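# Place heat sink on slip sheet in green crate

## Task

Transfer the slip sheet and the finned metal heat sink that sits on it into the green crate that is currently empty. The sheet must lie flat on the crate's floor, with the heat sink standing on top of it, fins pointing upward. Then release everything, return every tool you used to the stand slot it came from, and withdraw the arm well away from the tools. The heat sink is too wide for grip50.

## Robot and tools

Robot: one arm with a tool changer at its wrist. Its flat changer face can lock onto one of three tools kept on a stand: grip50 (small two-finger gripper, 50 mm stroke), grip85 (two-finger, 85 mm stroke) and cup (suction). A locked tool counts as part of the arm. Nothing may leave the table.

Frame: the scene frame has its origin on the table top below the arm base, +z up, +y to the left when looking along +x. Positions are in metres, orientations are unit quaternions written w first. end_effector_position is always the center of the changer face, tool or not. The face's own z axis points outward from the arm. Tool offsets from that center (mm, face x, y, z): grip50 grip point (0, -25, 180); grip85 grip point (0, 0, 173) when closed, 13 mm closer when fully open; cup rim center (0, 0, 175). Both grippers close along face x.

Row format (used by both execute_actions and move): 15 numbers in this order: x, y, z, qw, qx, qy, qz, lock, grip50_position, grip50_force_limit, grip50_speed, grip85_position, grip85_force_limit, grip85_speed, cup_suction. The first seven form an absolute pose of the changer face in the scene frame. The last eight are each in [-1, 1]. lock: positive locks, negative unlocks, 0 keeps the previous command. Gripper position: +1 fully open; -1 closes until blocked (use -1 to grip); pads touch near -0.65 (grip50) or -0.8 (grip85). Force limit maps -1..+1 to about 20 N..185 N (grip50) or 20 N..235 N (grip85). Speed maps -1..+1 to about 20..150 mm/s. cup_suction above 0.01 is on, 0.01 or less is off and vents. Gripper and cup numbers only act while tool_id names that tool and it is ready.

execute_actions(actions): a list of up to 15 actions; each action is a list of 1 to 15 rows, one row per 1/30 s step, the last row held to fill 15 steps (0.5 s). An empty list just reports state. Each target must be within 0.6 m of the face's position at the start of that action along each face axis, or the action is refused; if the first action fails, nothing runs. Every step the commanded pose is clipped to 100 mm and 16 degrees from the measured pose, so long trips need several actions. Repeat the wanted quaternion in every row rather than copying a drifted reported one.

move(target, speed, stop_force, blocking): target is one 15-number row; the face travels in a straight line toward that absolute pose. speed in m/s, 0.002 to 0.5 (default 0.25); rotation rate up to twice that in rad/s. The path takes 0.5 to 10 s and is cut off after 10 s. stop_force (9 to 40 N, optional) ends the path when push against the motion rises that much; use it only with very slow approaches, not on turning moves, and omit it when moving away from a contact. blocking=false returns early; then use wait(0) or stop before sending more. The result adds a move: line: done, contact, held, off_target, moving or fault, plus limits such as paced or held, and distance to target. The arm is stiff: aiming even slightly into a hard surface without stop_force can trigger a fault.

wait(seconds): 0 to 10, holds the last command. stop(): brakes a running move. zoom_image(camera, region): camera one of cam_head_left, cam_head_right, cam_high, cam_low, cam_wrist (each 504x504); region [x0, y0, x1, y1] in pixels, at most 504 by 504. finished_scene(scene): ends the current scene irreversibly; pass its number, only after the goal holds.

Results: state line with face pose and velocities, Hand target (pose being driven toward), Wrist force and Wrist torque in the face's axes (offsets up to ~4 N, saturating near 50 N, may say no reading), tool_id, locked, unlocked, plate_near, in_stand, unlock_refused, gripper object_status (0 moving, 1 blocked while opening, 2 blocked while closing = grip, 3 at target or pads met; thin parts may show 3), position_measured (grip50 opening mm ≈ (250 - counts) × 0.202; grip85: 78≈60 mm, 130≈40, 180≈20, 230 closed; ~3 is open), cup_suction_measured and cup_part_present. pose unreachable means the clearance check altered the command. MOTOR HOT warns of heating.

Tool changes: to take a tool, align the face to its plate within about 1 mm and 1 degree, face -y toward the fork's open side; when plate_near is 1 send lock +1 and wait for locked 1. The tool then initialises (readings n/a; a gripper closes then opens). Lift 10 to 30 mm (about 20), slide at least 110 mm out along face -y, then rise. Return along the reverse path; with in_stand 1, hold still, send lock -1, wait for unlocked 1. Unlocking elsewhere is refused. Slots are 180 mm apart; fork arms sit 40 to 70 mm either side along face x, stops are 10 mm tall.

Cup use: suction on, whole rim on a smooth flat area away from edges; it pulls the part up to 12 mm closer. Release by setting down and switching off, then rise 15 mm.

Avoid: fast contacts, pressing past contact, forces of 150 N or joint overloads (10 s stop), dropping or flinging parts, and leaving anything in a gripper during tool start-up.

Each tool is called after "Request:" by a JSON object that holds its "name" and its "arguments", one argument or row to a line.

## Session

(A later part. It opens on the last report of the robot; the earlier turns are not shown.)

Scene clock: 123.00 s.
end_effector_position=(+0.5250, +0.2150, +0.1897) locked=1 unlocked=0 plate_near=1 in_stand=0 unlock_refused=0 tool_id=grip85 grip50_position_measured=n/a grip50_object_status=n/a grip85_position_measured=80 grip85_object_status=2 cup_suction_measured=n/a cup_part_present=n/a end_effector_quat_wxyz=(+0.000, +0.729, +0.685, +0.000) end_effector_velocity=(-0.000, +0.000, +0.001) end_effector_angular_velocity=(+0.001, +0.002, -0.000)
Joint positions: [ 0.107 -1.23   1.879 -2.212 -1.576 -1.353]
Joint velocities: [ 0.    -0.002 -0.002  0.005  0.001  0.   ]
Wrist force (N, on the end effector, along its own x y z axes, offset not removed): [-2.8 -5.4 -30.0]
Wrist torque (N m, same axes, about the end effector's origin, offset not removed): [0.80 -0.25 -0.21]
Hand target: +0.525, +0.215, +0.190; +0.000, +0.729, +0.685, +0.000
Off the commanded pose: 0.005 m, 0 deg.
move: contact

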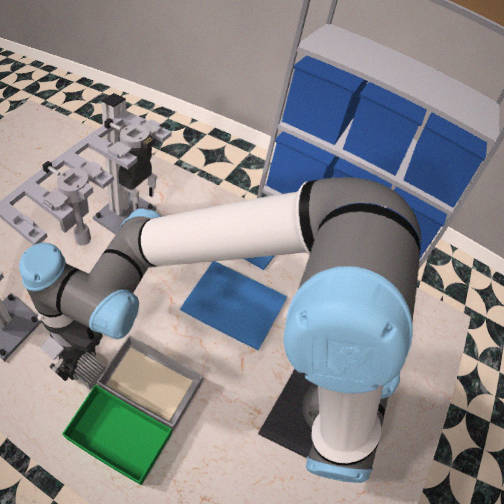

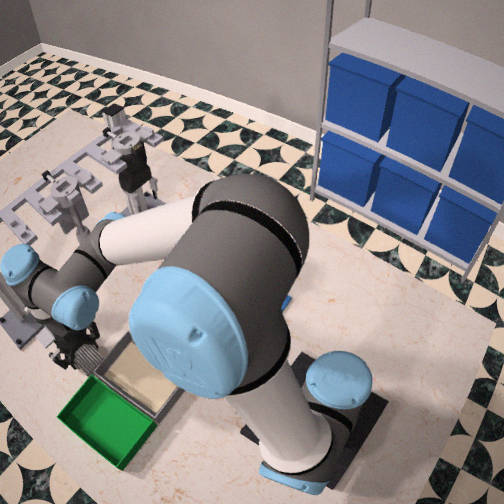

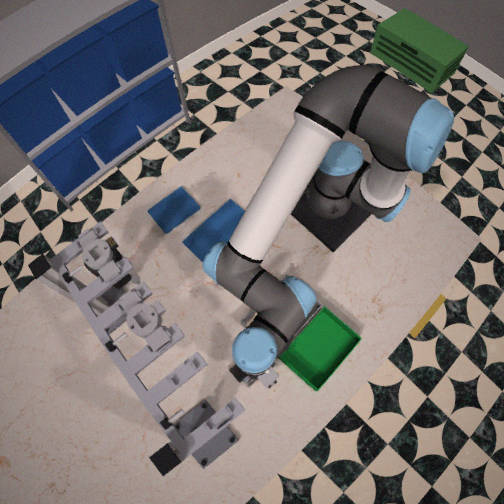

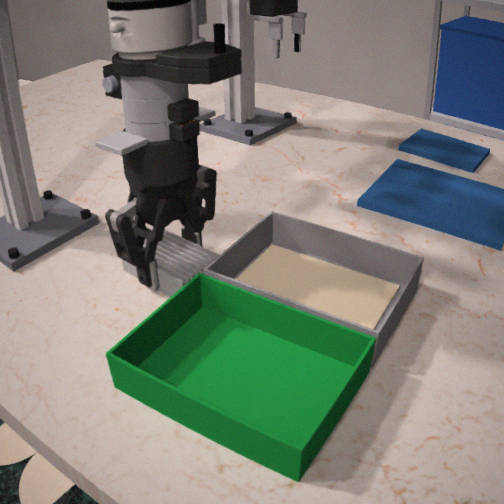

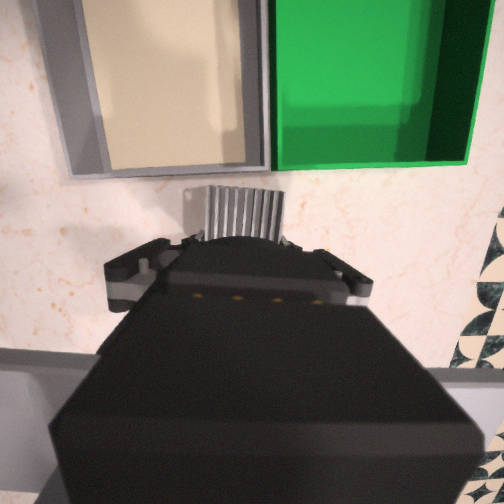

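Request:
{"name": "move", "arguments": {
  "target": [0.525,0.215,0.190,0,0.7290,0.6845,0,0,0,0,0,0.75,-0.4,0,0],
  "speed": 0.01
}}

Request:
{"name": "move", "arguments": {
  "target": [0.525,0.215,0.38,0,0.7290,0.6845,0,0,0,0,0,0.75,-0.4,0,0],
  "speed": 0.12
}}

Request:
{"name": "move", "arguments": {
  "target": [0.6511,0.2071,0.38,0,0.7290,0.6845,0,0,0,0,0,0.75,-0.4,0,0],
  "speed": 0.08
}}

Request:
{"name": "move", "arguments": {
  "target": [0.6511,0.2071,0.3602,0,0.7290,0.6845,0,0,0,0,0,0.75,-0.4,0,0],
  "speed": 0.01,
  "stop_force": 15
}}

Request:
{"name": "execute_actions", "arguments": {
  "actions": [
    [[0.6511,0.2071,0.3600,0,0.7290,0.6845,0,-1,0,0,0,0.75,-0.4,0,0]],
    [[0.6511,0.2071,0.3600,0,0.7290,0.6845,0,-1,0,0,0,0.75,-0.4,0,0]],
    [[0.6511,0.2071,0.3600,0,0.7290,0.6845,0,-1,0,0,0,0.75,-0.4,0,0]]
  ]
}}

Scene clock: 133.67 s.
end_effector_position=(+0.5250, +0.2150, +0.1900) locked=1 unlocked=0 plate_near=1 in_stand=0 unlock_refused=0 tool_id=grip85 grip50_position_measured=n/a grip50_object_status=n/a grip85_position_measured=35 grip85_object_status=3 cup_suction_measured=n/a cup_part_present=n/a end_effector_quat_wxyz=(+0.000, +0.729, +0.685, +0.000) end_effector_velocity=(-0.000, +0.000, -0.000) end_effector_angular_velocity=(+0.000, +0.001, +0.001)
Joint positions: [ 0.107 -1.231  1.879 -2.212 -1.576 -1.353]
Joint velocities: [-0.     0.    -0.     0.001  0.    -0.   ]
Wrist force (N, on the end effector, along its own x y z axes, offset not removed): [0.4 -1.1 -4.6]
Wrist torque (N m, same axes, about the end effector's origin, offset not removed): [0.01 0.05 -0.29]
Hand target: +0.525, +0.215, +0.190; +0.000, +0.729, +0.685, +0.000
Off the commanded pose: 0.000 m, 0 deg.
move: done

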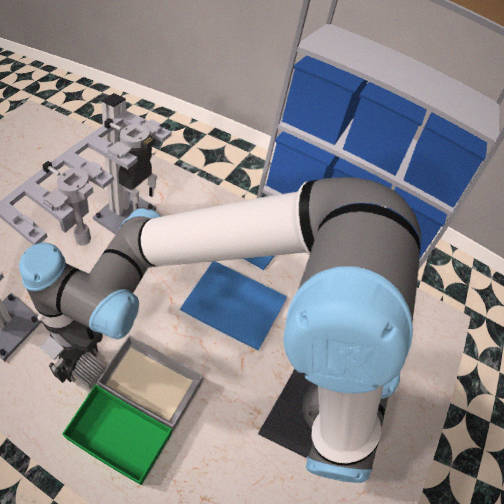

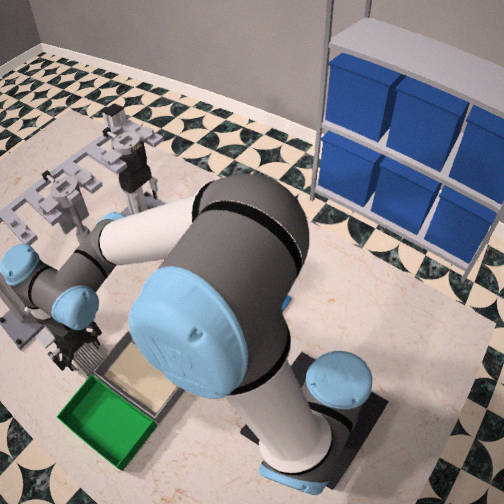

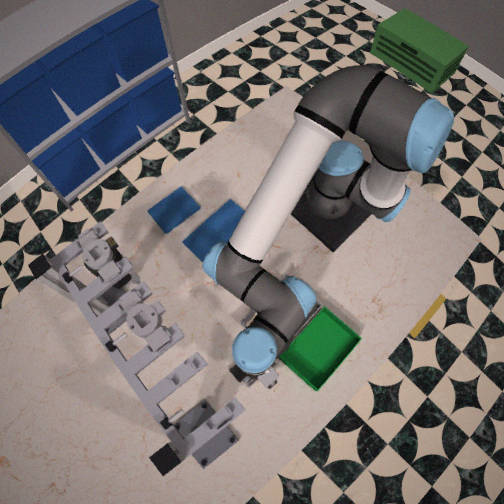

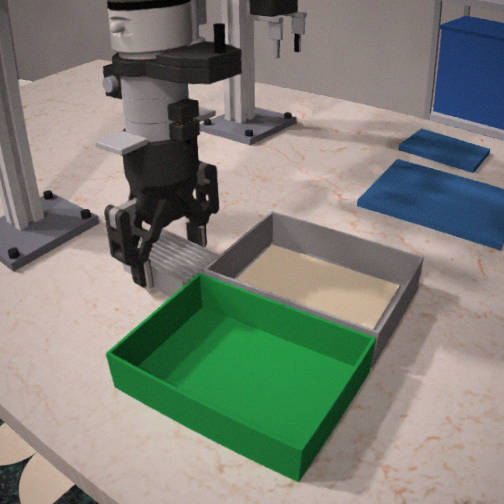

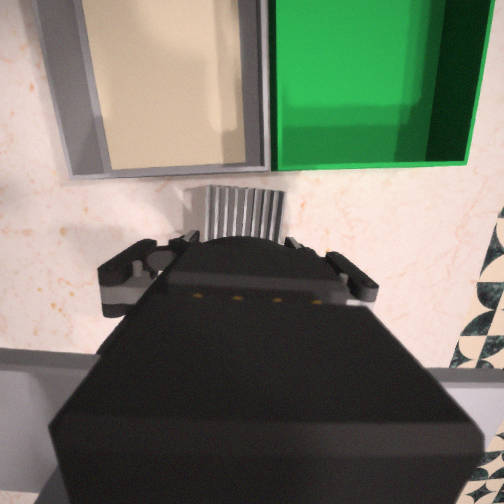

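Scene clock: 135.73 s.
end_effector_position=(+0.5254, +0.2151, +0.3797) locked=1 unlocked=0 plate_near=1 in_stand=0 unlock_refused=0 tool_id=grip85 grip50_position_measured=n/a grip50_object_status=n/a grip85_position_measured=35 grip85_object_status=3 cup_suction_measured=n/a cup_part_present=n/a end_effector_quat_wxyz=(-0.000, +0.729, +0.685, +0.000) end_effector_velocity=(+0.000, +0.000, +0.002) end_effector_angular_velocity=(+0.000, +0.001, -0.001)
Joint positions: [ 0.109 -1.406  1.574 -1.732 -1.576 -1.351]
Joint velocities: [ 0.    -0.    -0.005  0.005  0.     0.001]
Wrist force (N, on the end effector, along its own x y z axes, offset not removed): [-0.8 -0.3 -2.6]
Wrist torque (N m, same axes, about the end effector's origin, offset not removed): [0.05 0.13 -0.09]
Hand target: +0.525, +0.215, +0.380; +0.000, +0.729, +0.685, +0.000
Off the commanded pose: 0.000 m, 0 deg.
move: done

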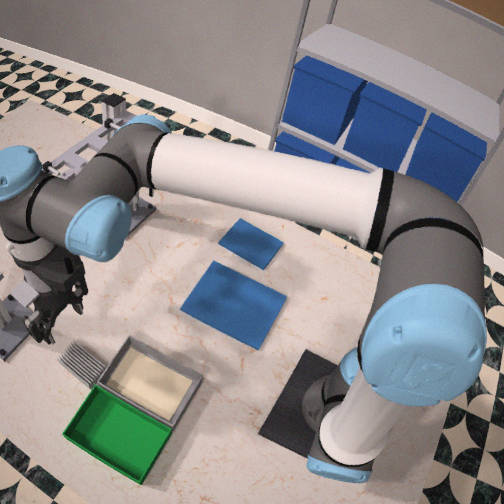

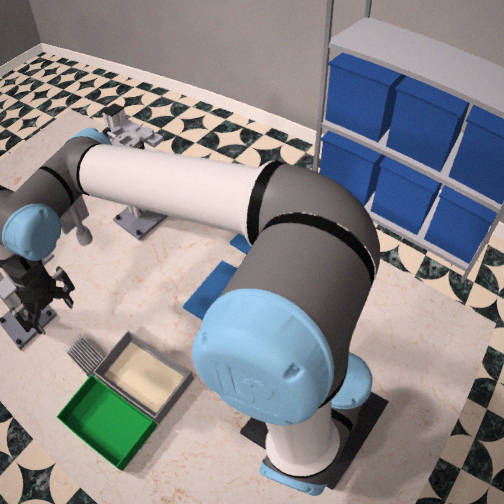

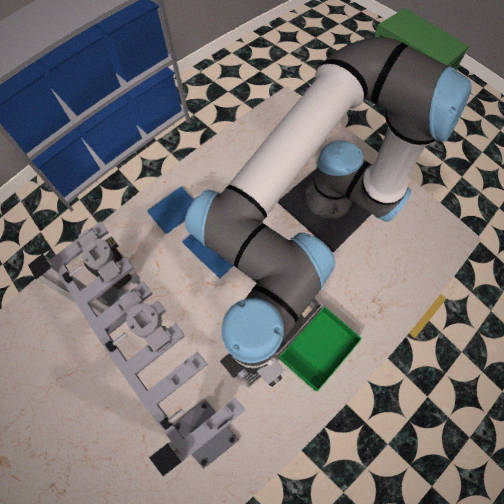

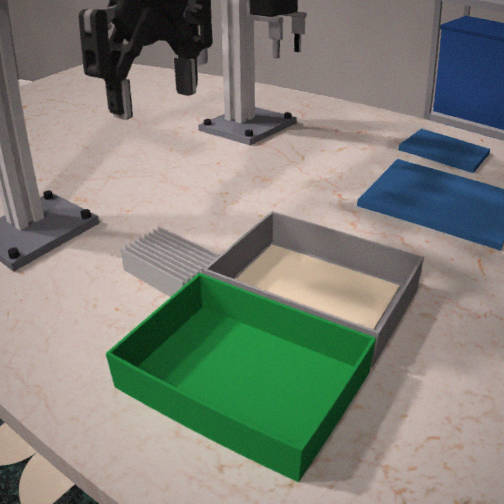

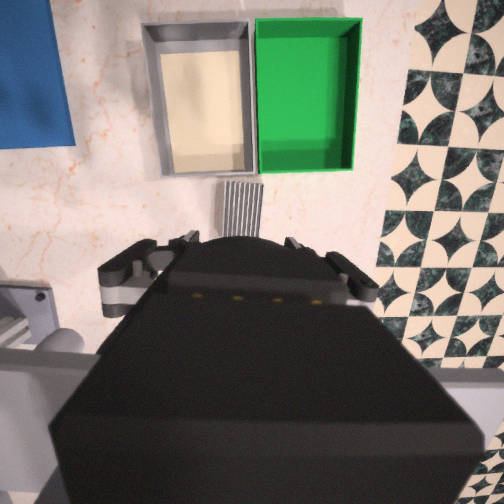

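Scene clock: 137.77 s.
end_effector_position=(+0.6510, +0.2071, +0.3799) locked=1 unlocked=0 plate_near=1 in_stand=0 unlock_refused=0 tool_id=grip85 grip50_position_measured=n/a grip50_object_status=n/a grip85_position_measured=35 grip85_object_status=3 cup_suction_measured=n/a cup_part_present=n/a end_effector_quat_wxyz=(-0.000, +0.729, +0.685, +0.000) end_effector_velocity=(+0.002, +0.000, -0.000) end_effector_angular_velocity=(+0.001, +0.001, -0.001)
Joint positions: [ 0.068 -1.125  1.202 -1.641 -1.576 -1.392]
Joint velocities: [-0.     0.006 -0.008  0.003  0.001  0.   ]
Wrist force (N, on the end effector, along its own x y z axes, offset not removed): [0.7 -0.2 -0.2]
Wrist torque (N m, same axes, about the end effector's origin, offset not removed): [0.10 0.07 -0.23]
Hand target: +0.651, +0.207, +0.380; -0.000, +0.729, +0.685, +0.000
Off the commanded pose: 0.000 m, 0 deg.
move: done

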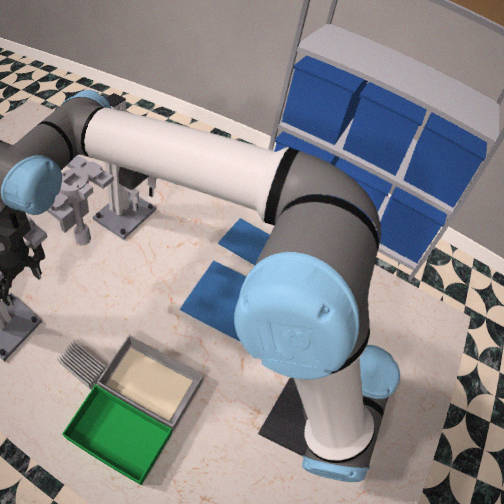

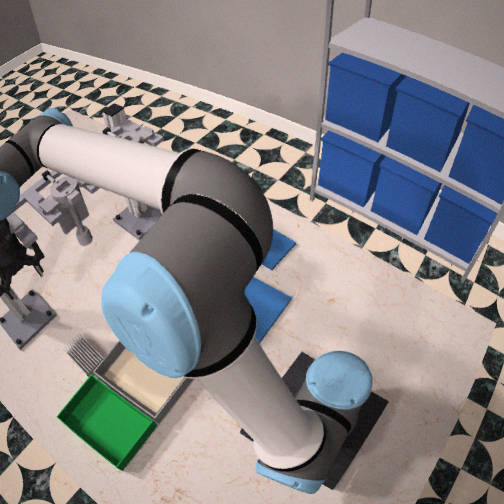

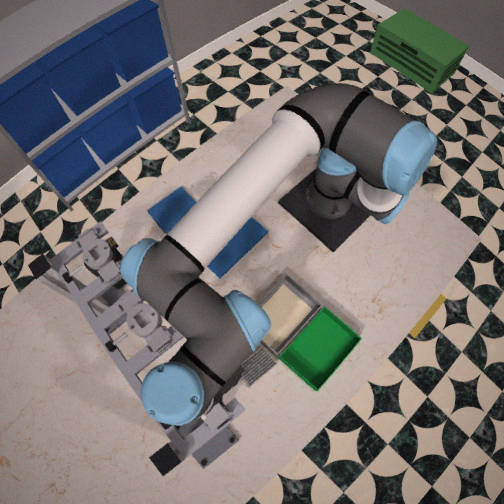

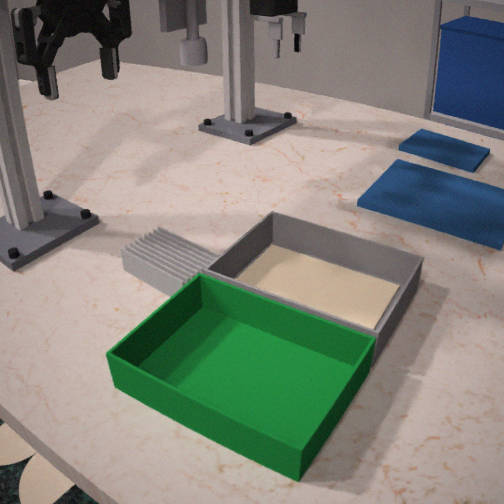

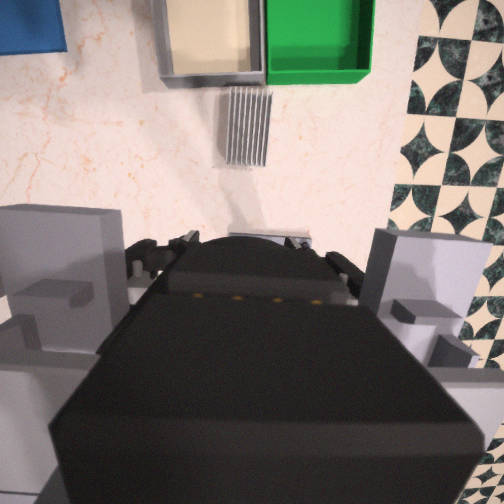

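Scene clock: 139.97 s.
end_effector_position=(+0.6511, +0.2071, +0.3604) locked=1 unlocked=0 plate_near=1 in_stand=1 unlock_refused=0 tool_id=grip85 grip50_position_measured=n/a grip50_object_status=n/a grip85_position_measured=35 grip85_object_status=3 cup_suction_measured=n/a cup_part_present=n/a end_effector_quat_wxyz=(-0.000, +0.729, +0.685, -0.000) end_effector_velocity=(-0.000, -0.000, -0.002) end_effector_angular_velocity=(-0.000, +0.000, -0.000)
Joint positions: [ 0.068 -1.12   1.245 -1.689 -1.576 -1.392]
Joint velocities: [-0.     0.001  0.004 -0.005 -0.     0.   ]
Wrist force (N, on the end effector, along its own x y z axes, offset not removed): [0.3 -0.5 -2.7]
Wrist torque (N m, same axes, about the end effector's origin, offset not removed): [0.03 -0.01 -0.04]
Hand target: +0.651, +0.207, +0.360; -0.000, +0.729, +0.685, -0.000
Off the commanded pose: 0.000 m, 0 deg.
move: done

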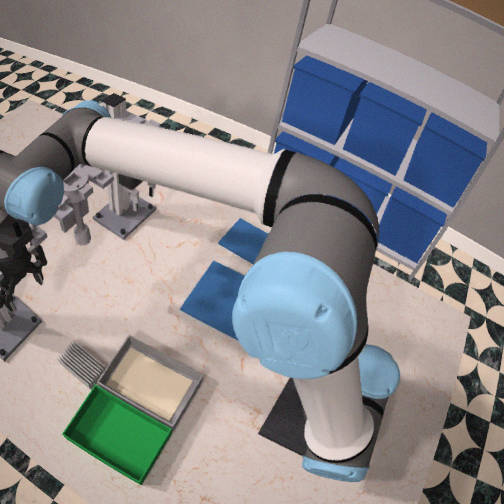

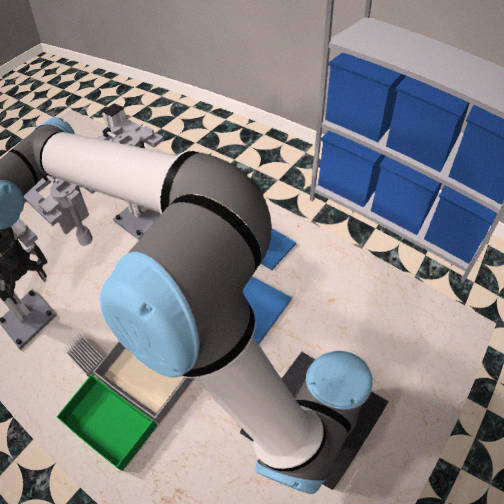

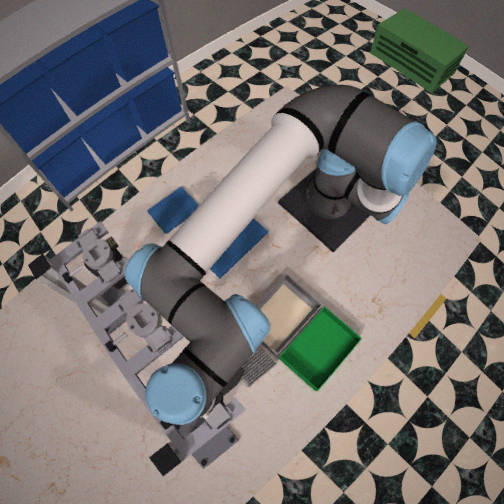

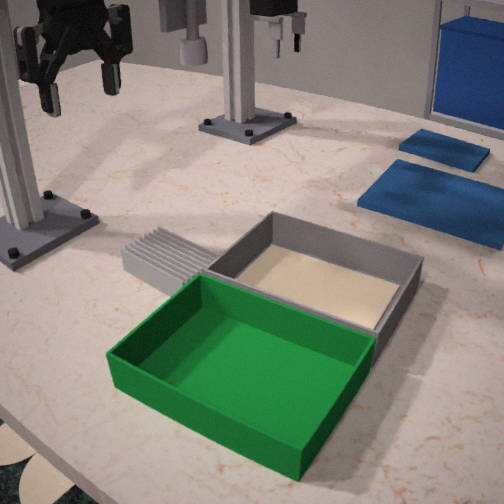

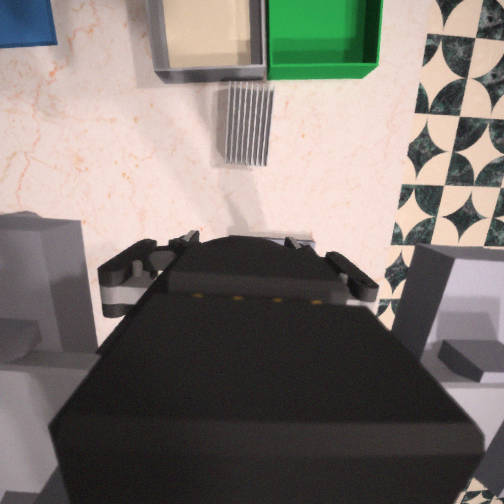

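Scene clock: 141.47 s.
end_effector_position=(+0.6511, +0.2071, +0.3600) locked=0 unlocked=1 plate_near=1 in_stand=1 unlock_refused=0 tool_id=none grip50_position_measured=n/a grip50_object_status=n/a grip85_position_measured=n/a grip85_object_status=n/a cup_suction_measured=n/a cup_part_present=n/a end_effector_quat_wxyz=(+0.000, +0.729, +0.685, +0.000) end_effector_velocity=(-0.000, +0.000, +0.000) end_effector_angular_velocity=(+0.000, -0.000, -0.000)
Joint positions: [ 0.068 -1.12   1.245 -1.69  -1.576 -1.392]
Joint velocities: [-0. -0. -0.  0.  0.  0.]
Wrist force (N, on the end effector, along its own x y z axes, offset not removed): [0.2 -0.1 -2.5]
Wrist torque (N m, same axes, about the end effector's origin, offset not removed): [-0.02 0.07 -0.16]
Hand target: +0.651, +0.207, +0.360; +0.000, +0.729, +0.685, -0.000
Off the commanded pose: 0.000 m, 0 deg.

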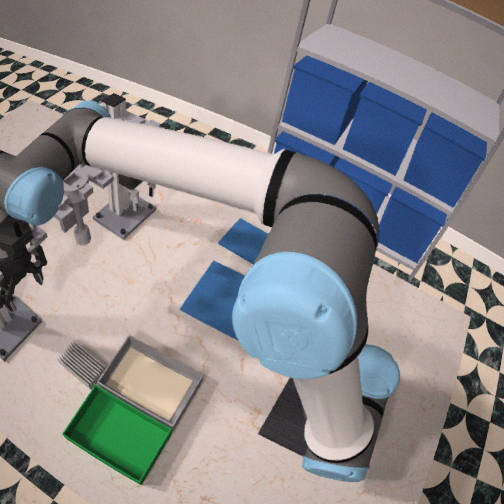

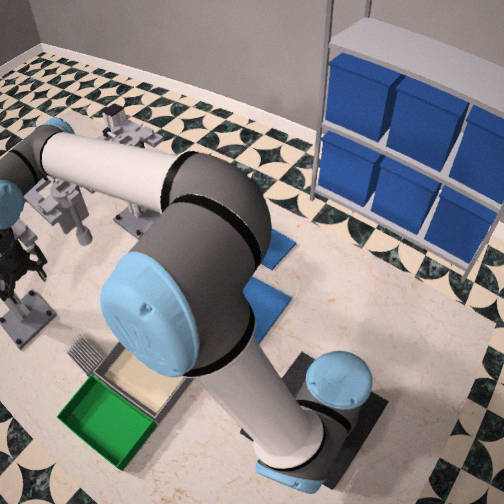

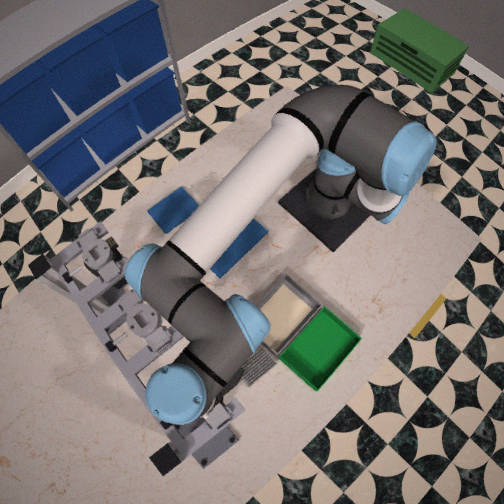

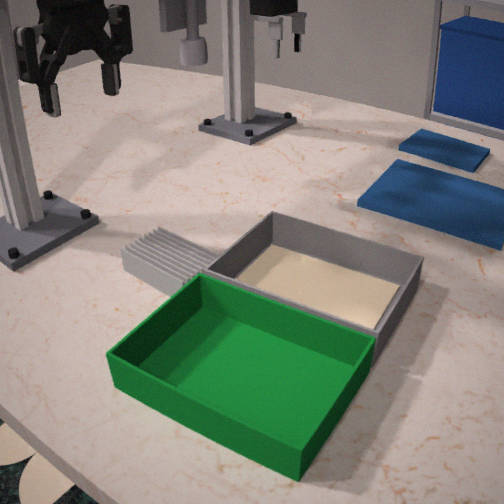

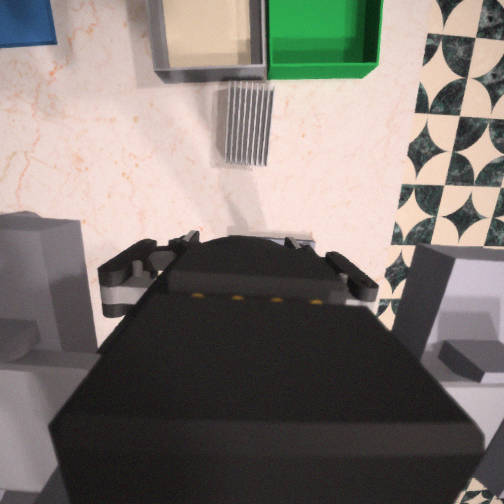

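Request:
{"name": "move", "arguments": {
  "target": [0.6511,0.2071,0.388,0,0.7290,0.6845,0,0,0,0,0,0.75,-0.4,0,0],
  "speed": 0.04
}}

Request:
{"name": "move", "arguments": {
  "target": [0.6398,0.0275,0.388,0,0.7290,0.6845,0,0,0,0,0,0.75,-0.4,0,0],
  "speed": 0.12
}}

Request:
{"name": "move", "arguments": {
  "target": [0.6398,0.0275,0.372,0,0.7290,0.6845,0,0,0,0,0,0.75,-0.4,0,0],
  "speed": 0.03
}}

Scene clock: 146.90 s.
end_effector_position=(+0.6512, +0.2071, +0.3878) locked=0 unlocked=1 plate_near=0 in_stand=0 unlock_refused=0 tool_id=none grip50_position_measured=n/a grip50_object_status=n/a grip85_position_measured=n/a grip85_object_status=n/a cup_suction_measured=n/a cup_part_present=n/a end_effector_quat_wxyz=(+0.000, +0.729, +0.685, +0.000) end_effector_velocity=(+0.000, +0.000, +0.002) end_effector_angular_velocity=(+0.000, +0.000, +0.000)
Joint positions: [ 0.068 -1.125  1.183 -1.621 -1.576 -1.392]
Joint velocities: [ 0.     0.    -0.005  0.005  0.    -0.   ]
Wrist force (N, on the end effector, along its own x y z axes, offset not removed): [-1.6 1.1 -2.3]
Wrist torque (N m, same axes, about the end effector's origin, offset not removed): [0.10 0.16 -0.20]
Hand target: +0.651, +0.207, +0.388; +0.000, +0.729, +0.685, +0.000
Off the commanded pose: 0.000 m, 0 deg.
move: done

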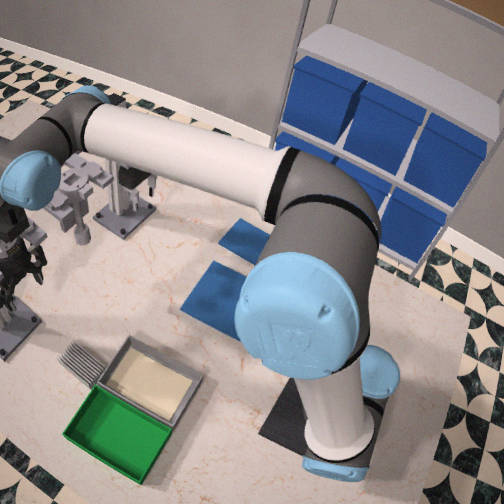

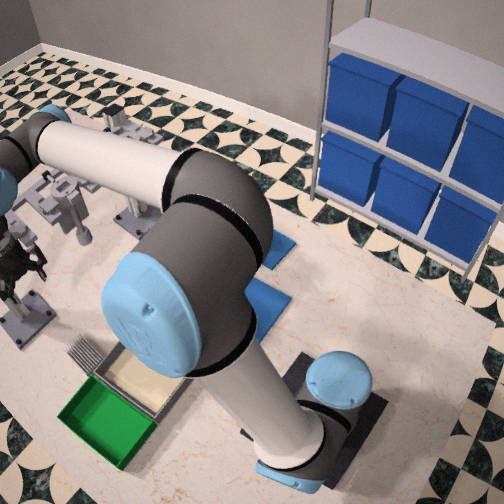

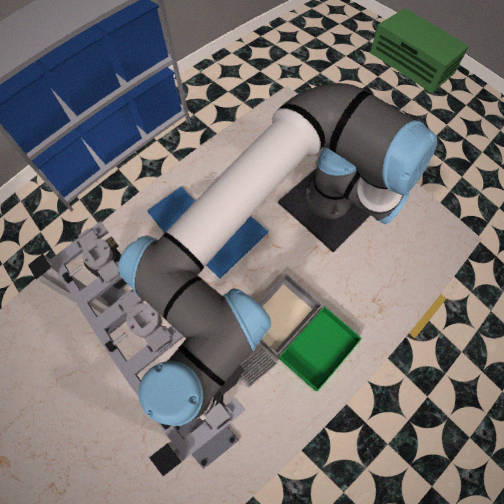

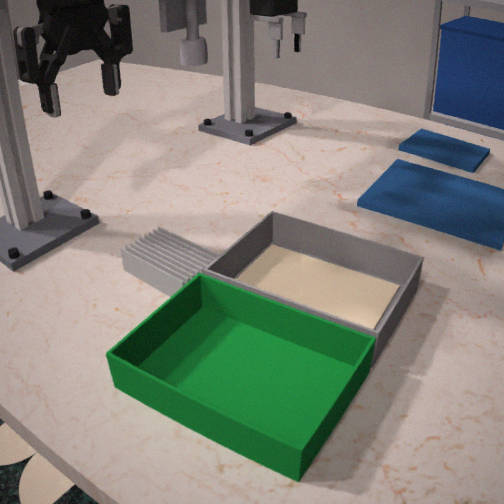

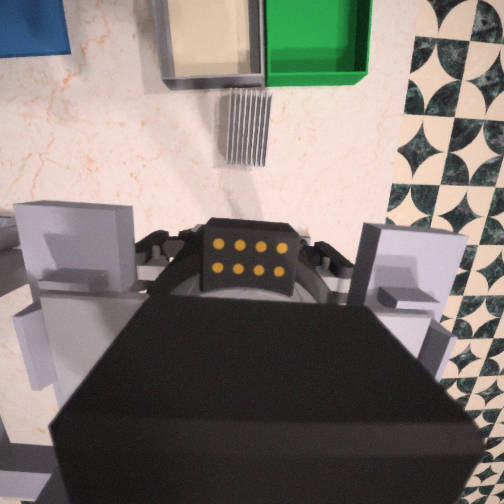

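Scene clock: 148.90 s.
end_effector_position=(+0.6397, +0.0277, +0.3880) locked=0 unlocked=1 plate_near=0 in_stand=0 unlock_refused=0 tool_id=none grip50_position_measured=n/a grip50_object_status=n/a grip85_position_measured=n/a grip85_object_status=n/a cup_suction_measured=n/a cup_part_present=n/a end_effector_quat_wxyz=(-0.000, +0.729, +0.685, +0.000) end_effector_velocity=(-0.000, -0.002, -0.000) end_effector_angular_velocity=(+0.000, +0.000, +0.001)
Joint positions: [-0.208 -1.236  1.335 -1.665 -1.578 -1.668]
Joint velocities: [-0.003 -0.     0.001 -0.     0.    -0.003]
Wrist force (N, on the end effector, along its own x y z axes, offset not removed): [1.3 1.9 -2.0]
Wrist torque (N m, same axes, about the end effector's origin, offset not removed): [0.13 0.07 -0.23]
Hand target: +0.640, +0.028, +0.388; -0.000, +0.729, +0.685, +0.000
Off the commanded pose: 0.000 m, 0 deg.
move: done

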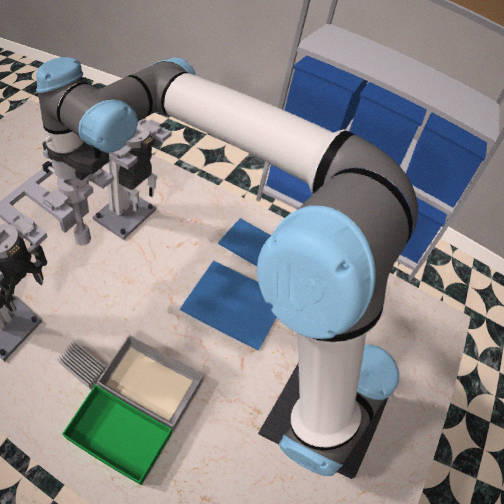

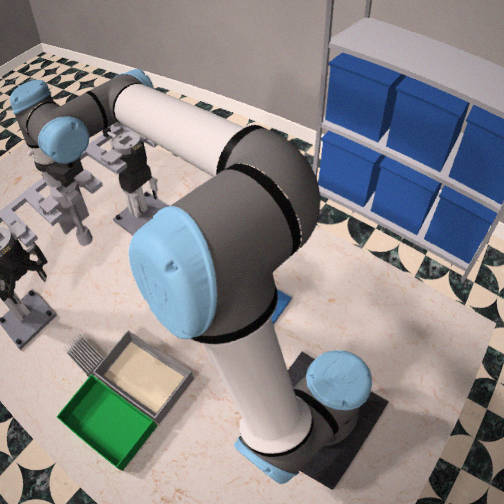

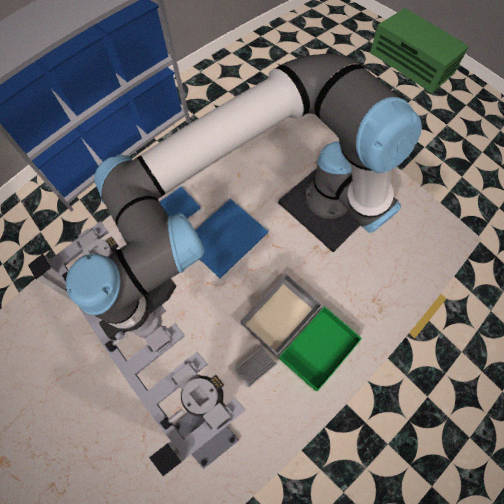

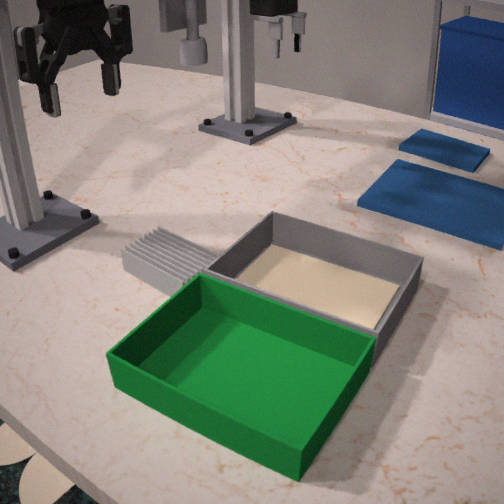

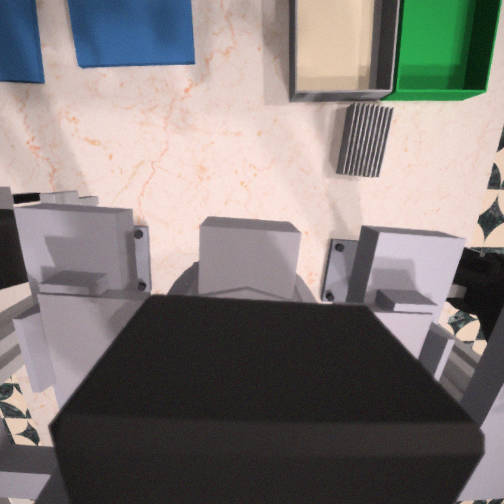

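Scene clock: 149.77 s.
end_effector_position=(+0.6398, +0.0275, +0.3722) locked=0 unlocked=1 plate_near=0 in_stand=0 unlock_refused=0 tool_id=none grip50_position_measured=n/a grip50_object_status=n/a grip85_position_measured=n/a grip85_object_status=n/a cup_suction_measured=n/a cup_part_present=n/a end_effector_quat_wxyz=(-0.000, +0.729, +0.685, -0.000) end_effector_velocity=(+0.000, +0.000, -0.002) end_effector_angular_velocity=(+0.001, -0.000, -0.000)
Joint positions: [-0.209 -1.231  1.37  -1.704 -1.578 -1.669]
Joint velocities: [-0.     0.001  0.004 -0.005  0.001  0.   ]
Wrist force (N, on the end effector, along its own x y z axes, offset not removed): [-1.0 0.6 -0.8]
Wrist torque (N m, same axes, about the end effector's origin, offset not removed): [0.20 0.21 -0.17]
Hand target: +0.640, +0.028, +0.372; -0.000, +0.729, +0.685, -0.000
Off the commanded pose: 0.000 m, 0 deg.
move: done

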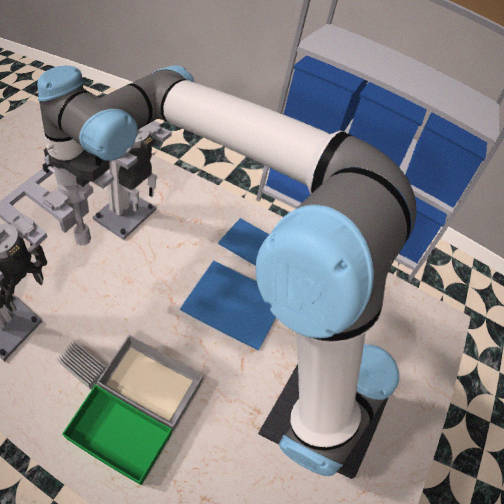

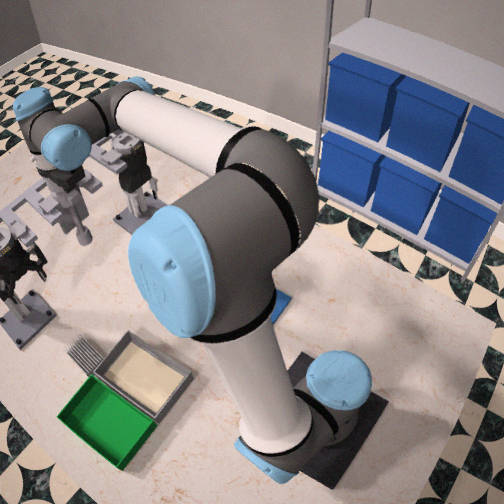

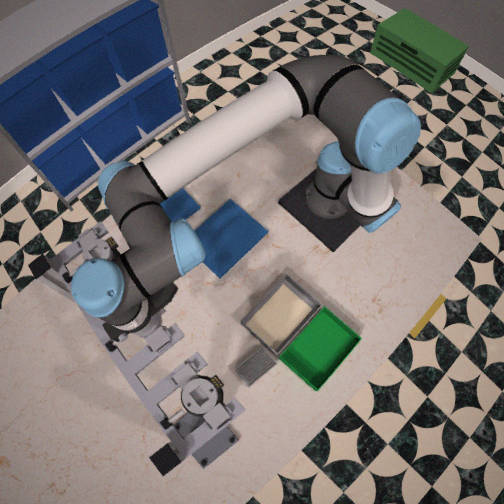

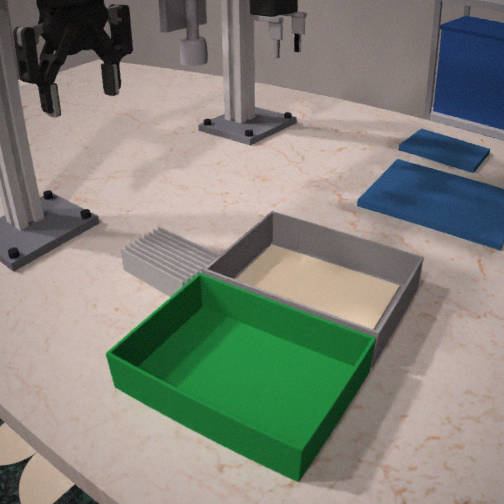

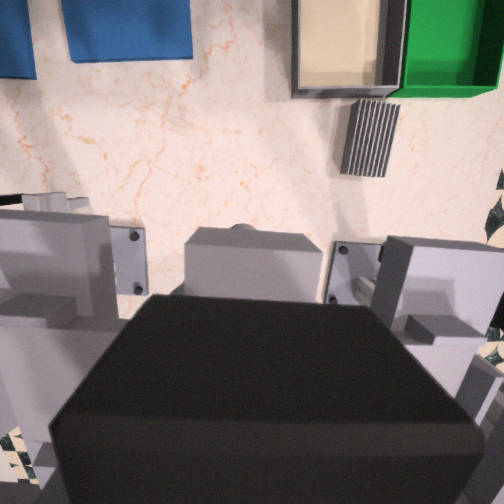

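Request:
{"name": "move", "arguments": {
  "target": [0.6401,0.0270,0.356,0,0.7290,0.6845,0,0,0,0,0,0.75,-0.4,0,0],
  "speed": 0.004,
  "stop_force": 10
}}

Scene clock: 157.07 s.
end_effector_position=(+0.6400, +0.0271, +0.3595) locked=0 unlocked=1 plate_near=1 in_stand=1 unlock_refused=0 tool_id=none grip50_position_measured=n/a grip50_object_status=n/a grip85_position_measured=n/a grip85_object_status=n/a cup_suction_measured=n/a cup_part_present=n/a end_effector_quat_wxyz=(+0.000, +0.729, +0.685, +0.000) end_effector_velocity=(-0.000, +0.000, +0.001) end_effector_angular_velocity=(+0.001, +0.004, -0.000)
Joint positions: [-0.209 -1.226  1.396 -1.736 -1.578 -1.669]
Joint velocities: [-0.     0.    -0.003  0.007  0.     0.   ]
Wrist force (N, on the end effector, along its own x y z axes, offset not removed): [10.5 -1.7 -24.2]
Wrist torque (N m, same axes, about the end effector's origin, offset not removed): [0.41 0.02 -0.25]
Hand target: +0.640, +0.027, +0.360; +0.000, +0.729, +0.685, +0.000
Off the commanded pose: 0.003 m, 0 deg.
move: contact

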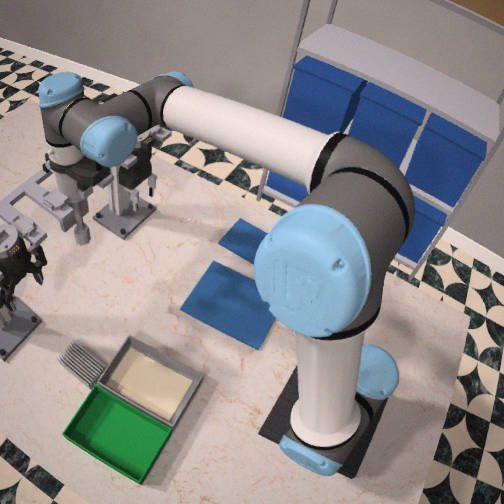

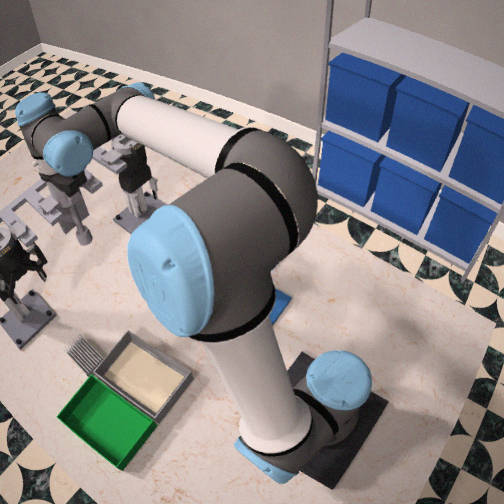

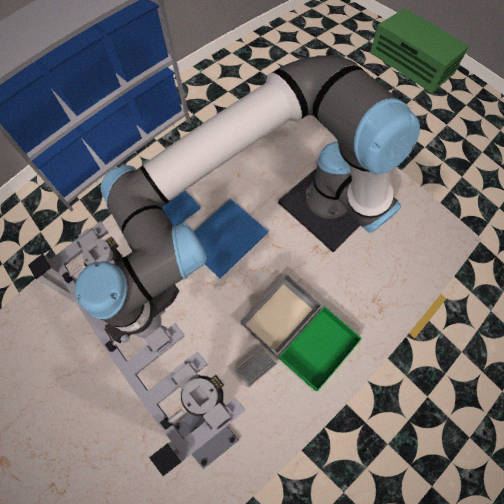

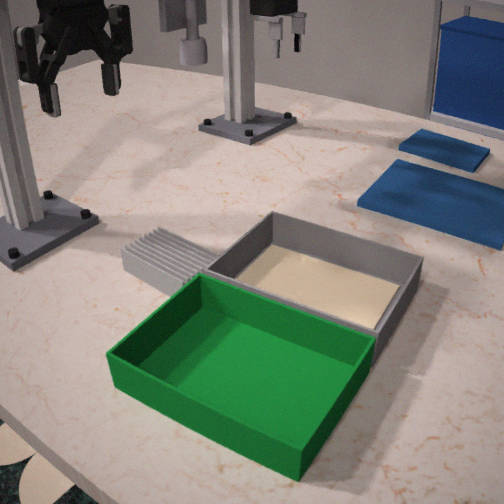

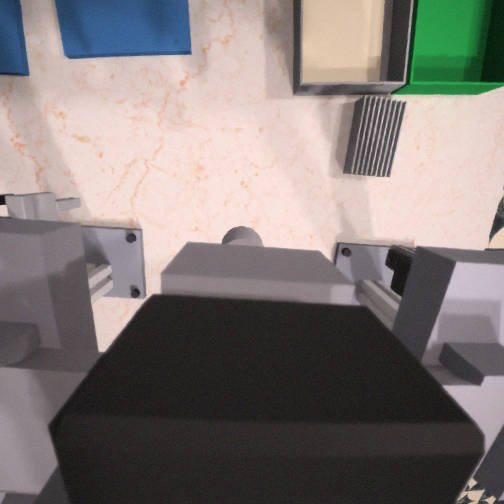

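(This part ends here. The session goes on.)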